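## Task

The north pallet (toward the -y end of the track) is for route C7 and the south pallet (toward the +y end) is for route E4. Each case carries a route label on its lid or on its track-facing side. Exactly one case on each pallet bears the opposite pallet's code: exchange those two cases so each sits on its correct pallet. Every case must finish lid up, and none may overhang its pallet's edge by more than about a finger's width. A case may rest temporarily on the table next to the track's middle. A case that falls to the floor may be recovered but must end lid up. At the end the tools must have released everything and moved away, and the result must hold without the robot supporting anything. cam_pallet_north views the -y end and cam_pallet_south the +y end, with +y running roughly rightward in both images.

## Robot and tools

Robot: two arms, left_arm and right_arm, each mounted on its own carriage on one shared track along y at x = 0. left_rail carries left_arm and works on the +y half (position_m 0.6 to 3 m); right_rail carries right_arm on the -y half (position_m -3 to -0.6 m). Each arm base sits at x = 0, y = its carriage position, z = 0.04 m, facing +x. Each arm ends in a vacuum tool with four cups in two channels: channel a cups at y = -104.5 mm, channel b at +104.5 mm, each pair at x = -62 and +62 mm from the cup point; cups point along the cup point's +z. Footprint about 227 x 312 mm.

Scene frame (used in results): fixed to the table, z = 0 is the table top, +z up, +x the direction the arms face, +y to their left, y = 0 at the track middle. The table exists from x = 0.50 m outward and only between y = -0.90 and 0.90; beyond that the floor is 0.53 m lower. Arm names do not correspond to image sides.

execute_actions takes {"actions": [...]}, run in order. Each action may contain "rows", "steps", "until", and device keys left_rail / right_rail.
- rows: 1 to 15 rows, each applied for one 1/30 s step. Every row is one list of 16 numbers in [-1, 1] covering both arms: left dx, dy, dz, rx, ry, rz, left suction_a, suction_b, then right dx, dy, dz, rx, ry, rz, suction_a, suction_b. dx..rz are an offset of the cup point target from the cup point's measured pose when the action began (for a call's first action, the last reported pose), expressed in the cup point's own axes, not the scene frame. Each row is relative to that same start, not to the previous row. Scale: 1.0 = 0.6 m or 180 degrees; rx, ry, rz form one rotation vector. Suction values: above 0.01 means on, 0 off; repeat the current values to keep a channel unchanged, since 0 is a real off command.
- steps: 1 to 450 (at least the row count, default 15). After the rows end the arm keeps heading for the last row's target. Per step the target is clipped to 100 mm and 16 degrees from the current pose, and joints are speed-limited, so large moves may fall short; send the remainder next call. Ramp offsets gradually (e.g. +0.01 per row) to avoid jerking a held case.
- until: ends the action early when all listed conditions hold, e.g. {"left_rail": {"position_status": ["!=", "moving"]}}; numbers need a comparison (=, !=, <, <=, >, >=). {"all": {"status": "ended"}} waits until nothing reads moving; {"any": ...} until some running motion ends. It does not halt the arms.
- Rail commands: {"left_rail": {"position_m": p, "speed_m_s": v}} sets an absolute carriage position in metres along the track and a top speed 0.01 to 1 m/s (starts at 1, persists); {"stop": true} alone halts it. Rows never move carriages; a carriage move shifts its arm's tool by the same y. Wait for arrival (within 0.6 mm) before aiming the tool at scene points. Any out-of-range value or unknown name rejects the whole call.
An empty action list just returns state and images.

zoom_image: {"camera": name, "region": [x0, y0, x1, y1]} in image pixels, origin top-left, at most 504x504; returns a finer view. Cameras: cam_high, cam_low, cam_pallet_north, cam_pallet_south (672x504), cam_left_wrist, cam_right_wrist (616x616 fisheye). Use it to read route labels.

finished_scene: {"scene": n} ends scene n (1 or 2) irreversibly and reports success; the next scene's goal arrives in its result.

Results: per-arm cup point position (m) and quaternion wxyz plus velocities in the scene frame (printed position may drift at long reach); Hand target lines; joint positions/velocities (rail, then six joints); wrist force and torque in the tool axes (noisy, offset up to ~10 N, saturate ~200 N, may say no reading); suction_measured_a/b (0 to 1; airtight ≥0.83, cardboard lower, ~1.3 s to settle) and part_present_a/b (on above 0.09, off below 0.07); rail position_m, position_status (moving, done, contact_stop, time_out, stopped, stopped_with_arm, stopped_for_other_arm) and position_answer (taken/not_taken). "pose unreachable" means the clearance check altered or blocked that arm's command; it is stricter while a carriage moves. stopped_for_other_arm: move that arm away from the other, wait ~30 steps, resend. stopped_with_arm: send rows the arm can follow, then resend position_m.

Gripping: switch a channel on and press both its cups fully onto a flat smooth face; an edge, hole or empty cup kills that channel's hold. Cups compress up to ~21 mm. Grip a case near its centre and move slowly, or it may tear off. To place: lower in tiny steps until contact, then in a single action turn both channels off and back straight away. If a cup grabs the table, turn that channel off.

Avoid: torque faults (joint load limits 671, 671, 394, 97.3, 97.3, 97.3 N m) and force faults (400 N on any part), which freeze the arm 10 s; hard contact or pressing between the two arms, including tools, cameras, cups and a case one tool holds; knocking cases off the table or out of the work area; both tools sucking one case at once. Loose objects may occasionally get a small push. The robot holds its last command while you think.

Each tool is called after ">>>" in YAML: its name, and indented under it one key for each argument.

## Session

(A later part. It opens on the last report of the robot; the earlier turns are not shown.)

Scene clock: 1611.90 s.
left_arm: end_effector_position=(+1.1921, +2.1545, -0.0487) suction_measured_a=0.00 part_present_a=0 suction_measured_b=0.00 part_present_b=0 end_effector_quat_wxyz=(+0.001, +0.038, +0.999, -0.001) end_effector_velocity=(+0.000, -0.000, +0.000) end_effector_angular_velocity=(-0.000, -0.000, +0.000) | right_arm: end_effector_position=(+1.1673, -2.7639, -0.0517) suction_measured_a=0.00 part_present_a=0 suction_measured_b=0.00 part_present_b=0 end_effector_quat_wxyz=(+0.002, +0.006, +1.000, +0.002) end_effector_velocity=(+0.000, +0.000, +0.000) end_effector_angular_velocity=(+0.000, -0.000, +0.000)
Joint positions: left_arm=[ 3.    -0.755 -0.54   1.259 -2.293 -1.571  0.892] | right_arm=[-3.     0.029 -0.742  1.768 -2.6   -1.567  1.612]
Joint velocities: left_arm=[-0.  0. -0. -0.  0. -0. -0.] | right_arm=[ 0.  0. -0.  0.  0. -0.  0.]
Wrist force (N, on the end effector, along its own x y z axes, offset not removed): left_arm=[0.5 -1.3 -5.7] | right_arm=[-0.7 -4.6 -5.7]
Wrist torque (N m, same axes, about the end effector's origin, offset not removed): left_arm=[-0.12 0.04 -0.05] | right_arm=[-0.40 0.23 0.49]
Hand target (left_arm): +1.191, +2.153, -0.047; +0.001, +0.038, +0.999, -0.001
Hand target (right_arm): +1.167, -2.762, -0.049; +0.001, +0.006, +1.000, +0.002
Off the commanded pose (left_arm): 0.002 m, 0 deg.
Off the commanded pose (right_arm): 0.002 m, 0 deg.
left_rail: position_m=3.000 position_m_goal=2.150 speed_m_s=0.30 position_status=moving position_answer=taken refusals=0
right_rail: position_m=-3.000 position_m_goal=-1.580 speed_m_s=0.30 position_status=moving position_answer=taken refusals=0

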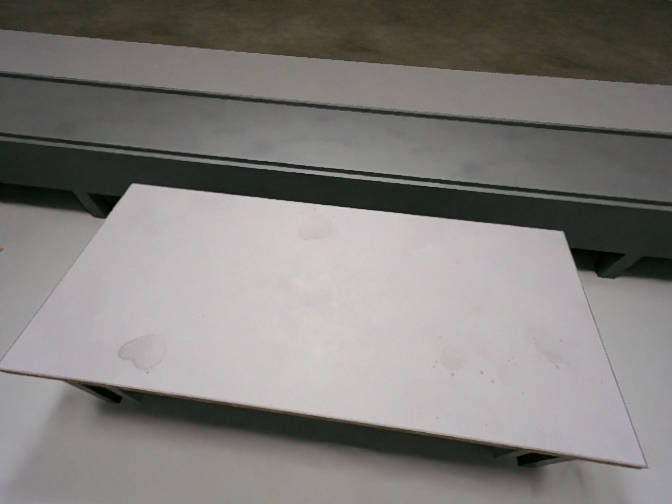

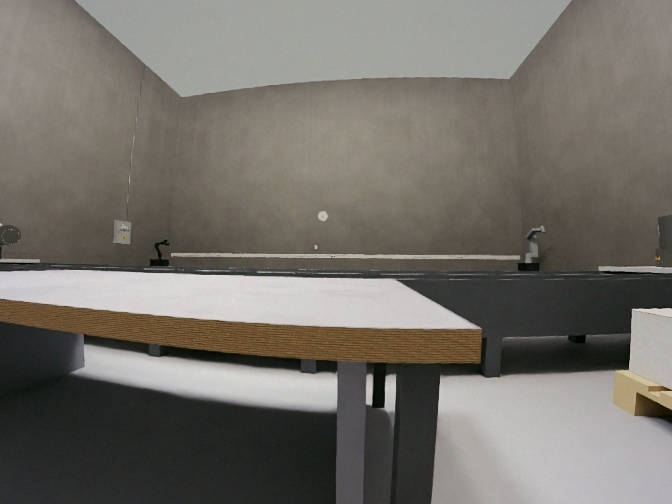

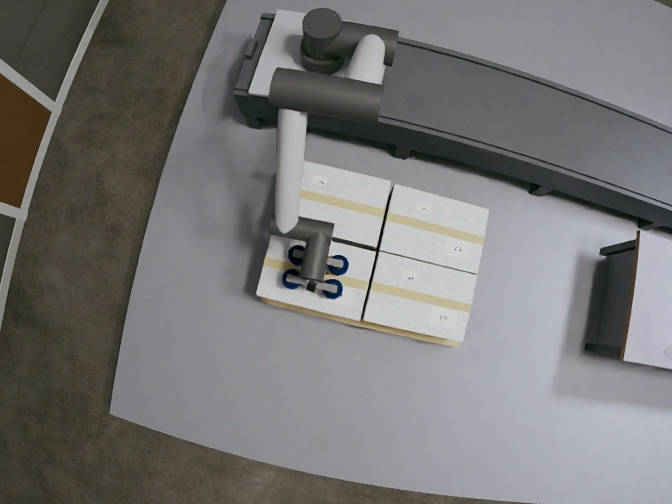

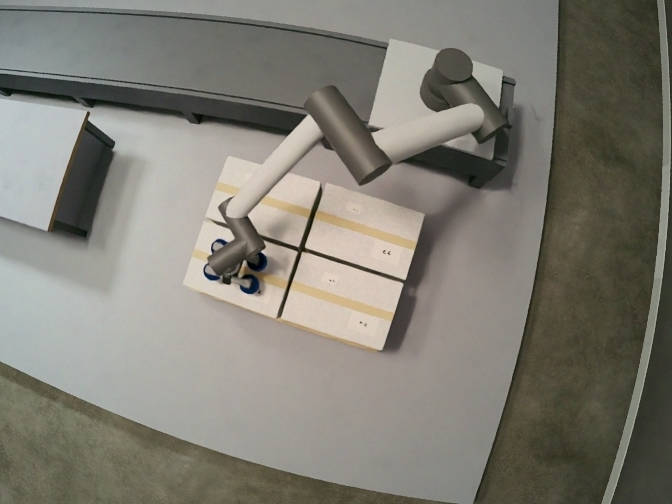

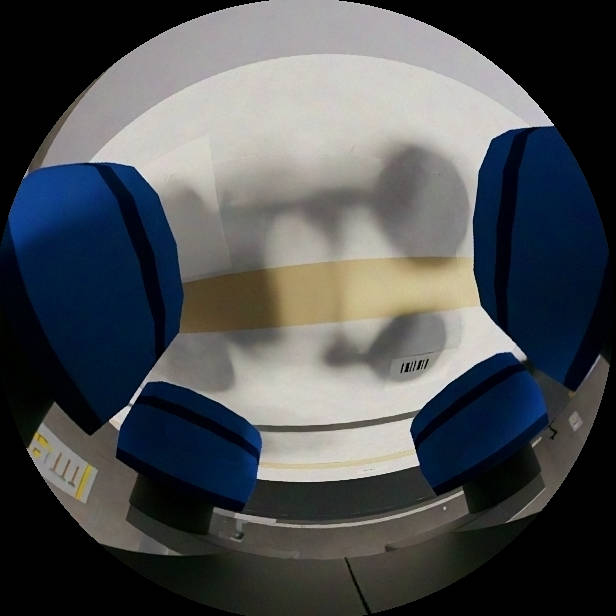

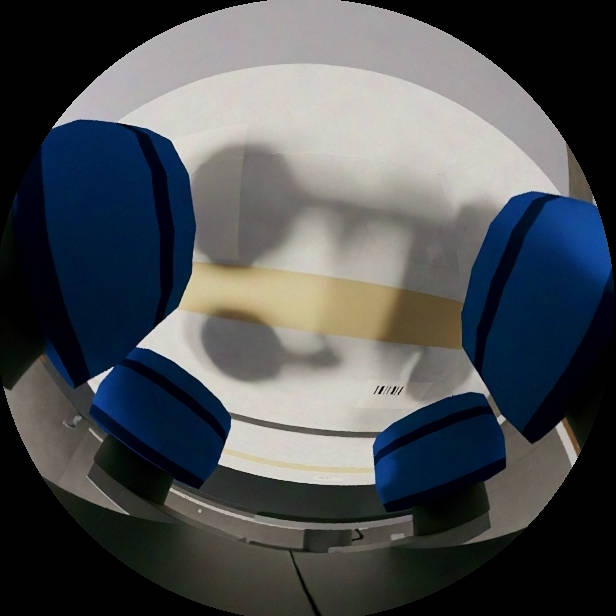

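>>> execute_actions:
  actions: []

Scene clock: 1622.07 s.
left_arm: end_effector_position=(+1.1913, +1.3048, -0.0469) suction_measured_a=0.00 part_present_a=0 suction_measured_b=0.00 part_present_b=0 end_effector_quat_wxyz=(+0.001, +0.038, +0.999, -0.001) end_effector_velocity=(-0.000, -0.000, +0.000) end_effector_angular_velocity=(-0.000, -0.000, +0.000) | right_arm: end_effector_position=(+1.1672, -1.3442, -0.0493) suction_measured_a=0.00 part_present_a=0 suction_measured_b=0.00 part_present_b=0 end_effector_quat_wxyz=(+0.001, +0.006, +1.000, +0.002) end_effector_velocity=(-0.000, -0.000, -0.000) end_effector_angular_velocity=(-0.000, +0.000, +0.000)
Joint positions: left_arm=[ 2.15  -0.755 -0.542  1.261 -2.291 -1.571  0.891] | right_arm=[-1.58   0.029 -0.745  1.768 -2.596 -1.567  1.612]
Joint velocities: left_arm=[ 0. -0. -0.  0. -0.  0. -0.] | right_arm=[ 0. -0.  0. -0.  0. -0. -0.]
Wrist force (N, on the end effector, along its own x y z axes, offset not removed): left_arm=[3.3 2.9 -6.3] | right_arm=[-0.3 -1.7 -5.4]
Wrist torque (N m, same axes, about the end effector's origin, offset not removed): left_arm=[0.67 -0.26 -0.06] | right_arm=[0.00 0.32 0.44]
Hand target (left_arm): +1.191, +1.305, -0.047; +0.001, +0.038, +0.999, -0.001
Hand target (right_arm): +1.167, -1.344, -0.049; +0.001, +0.006, +1.000, +0.002
Off the commanded pose (left_arm): 0.000 m, 0 deg.
Off the commanded pose (right_arm): 0.000 m, 0 deg.
left_rail: position_m=2.150 position_m_goal=2.150 speed_m_s=0.30 position_status=done position_answer=taken refusals=0
right_rail: position_m=-1.580 position_m_goal=-1.580 speed_m_s=0.30 position_status=done position_answer=taken refusals=0

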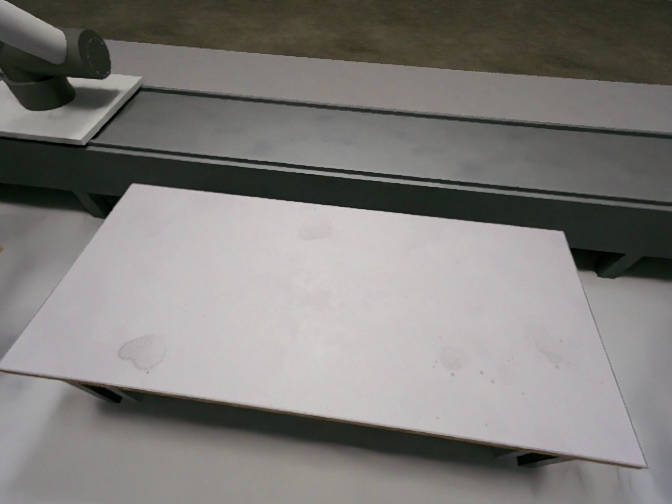

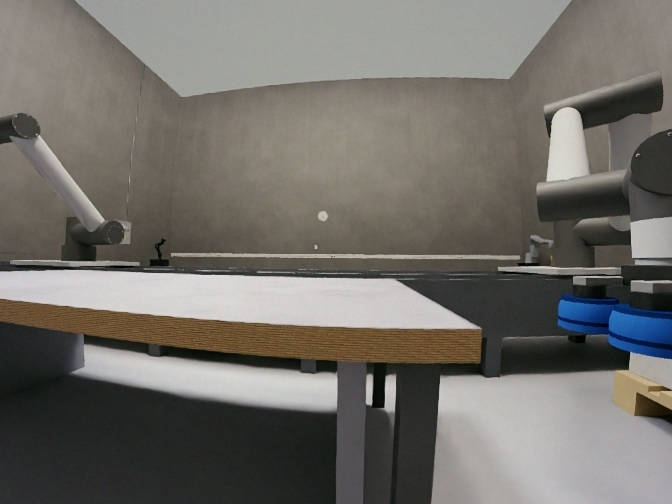

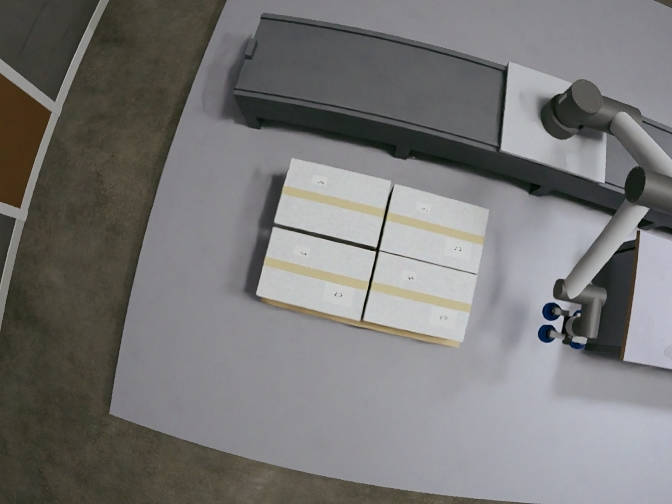

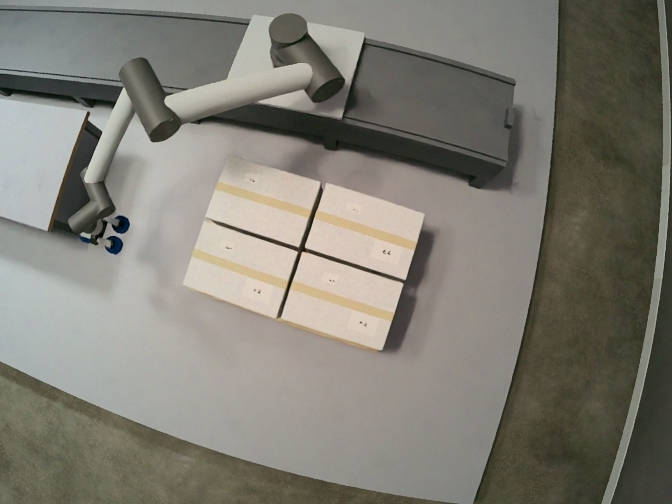

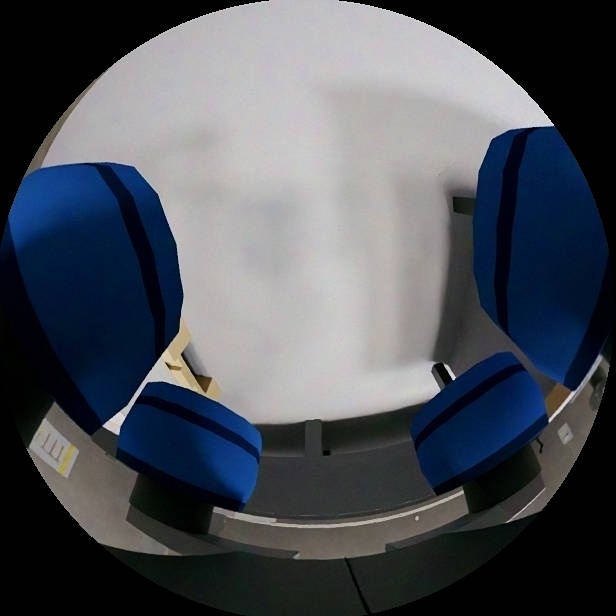

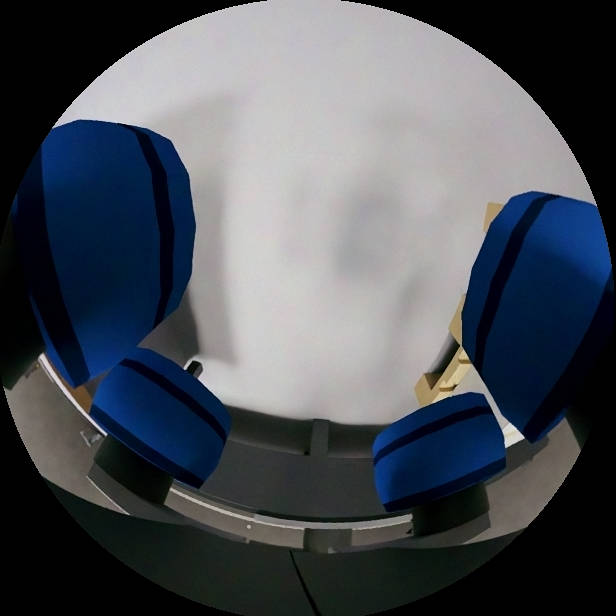

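>>> zoom_image:
  camera: "cam_pallet_north"
  region: [240, 150, 500, 360]

>>> zoom_image:
  camera: "cam_pallet_south"
  region: [170, 145, 430, 360]

>>> zoom_image:
  camera: "cam_pallet_north"
  region: [245, 270, 385, 335]

>>> zoom_image:
  camera: "cam_pallet_south"
  region: [170, 260, 310, 330]

Region (240, 150, 500, 360) of cam_pallet_north's 672x504 image, scaled by 1.938, with more detail than that image has; it fills the top 407 rows of this view, and the rest is white.

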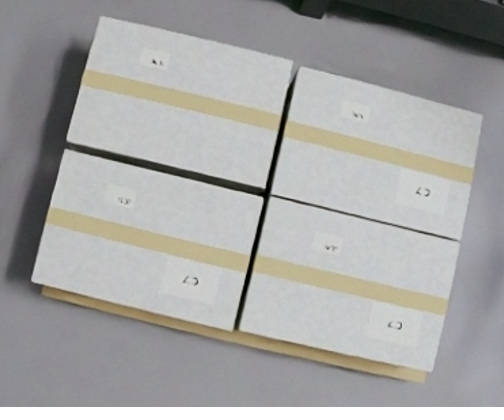

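Region (170, 145, 430, 360) of cam_pallet_south's 672x504 image, scaled by 1.938, with more detail than that image has; it fills the top 417 rows of this view, and the rest is white.

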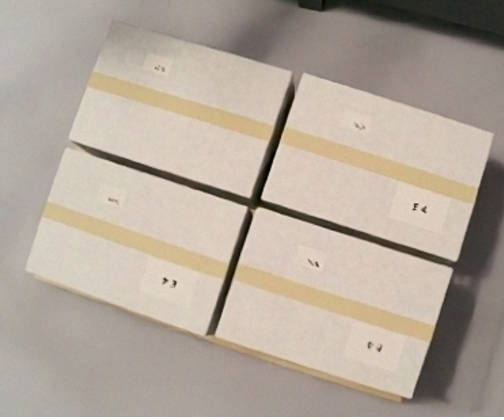

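Region (245, 270, 385, 335) of cam_pallet_north's 672x504 image, scaled by 3.600, with more detail than that image has; it fills the top 234 rows of this view, and the rest is white.

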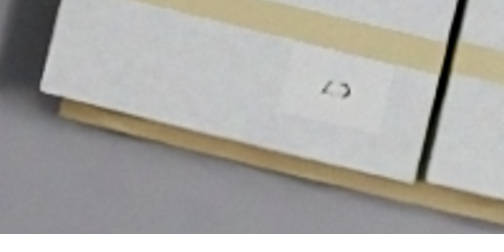

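Region (170, 260, 310, 330) of cam_pallet_south's 672x504 image, scaled by 3.600, with more detail than that image has.

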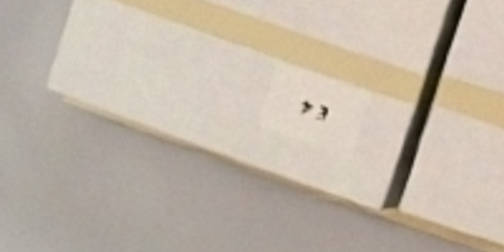

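>>> finished_scene:
  scene: 1

The scene is finished: the task was done.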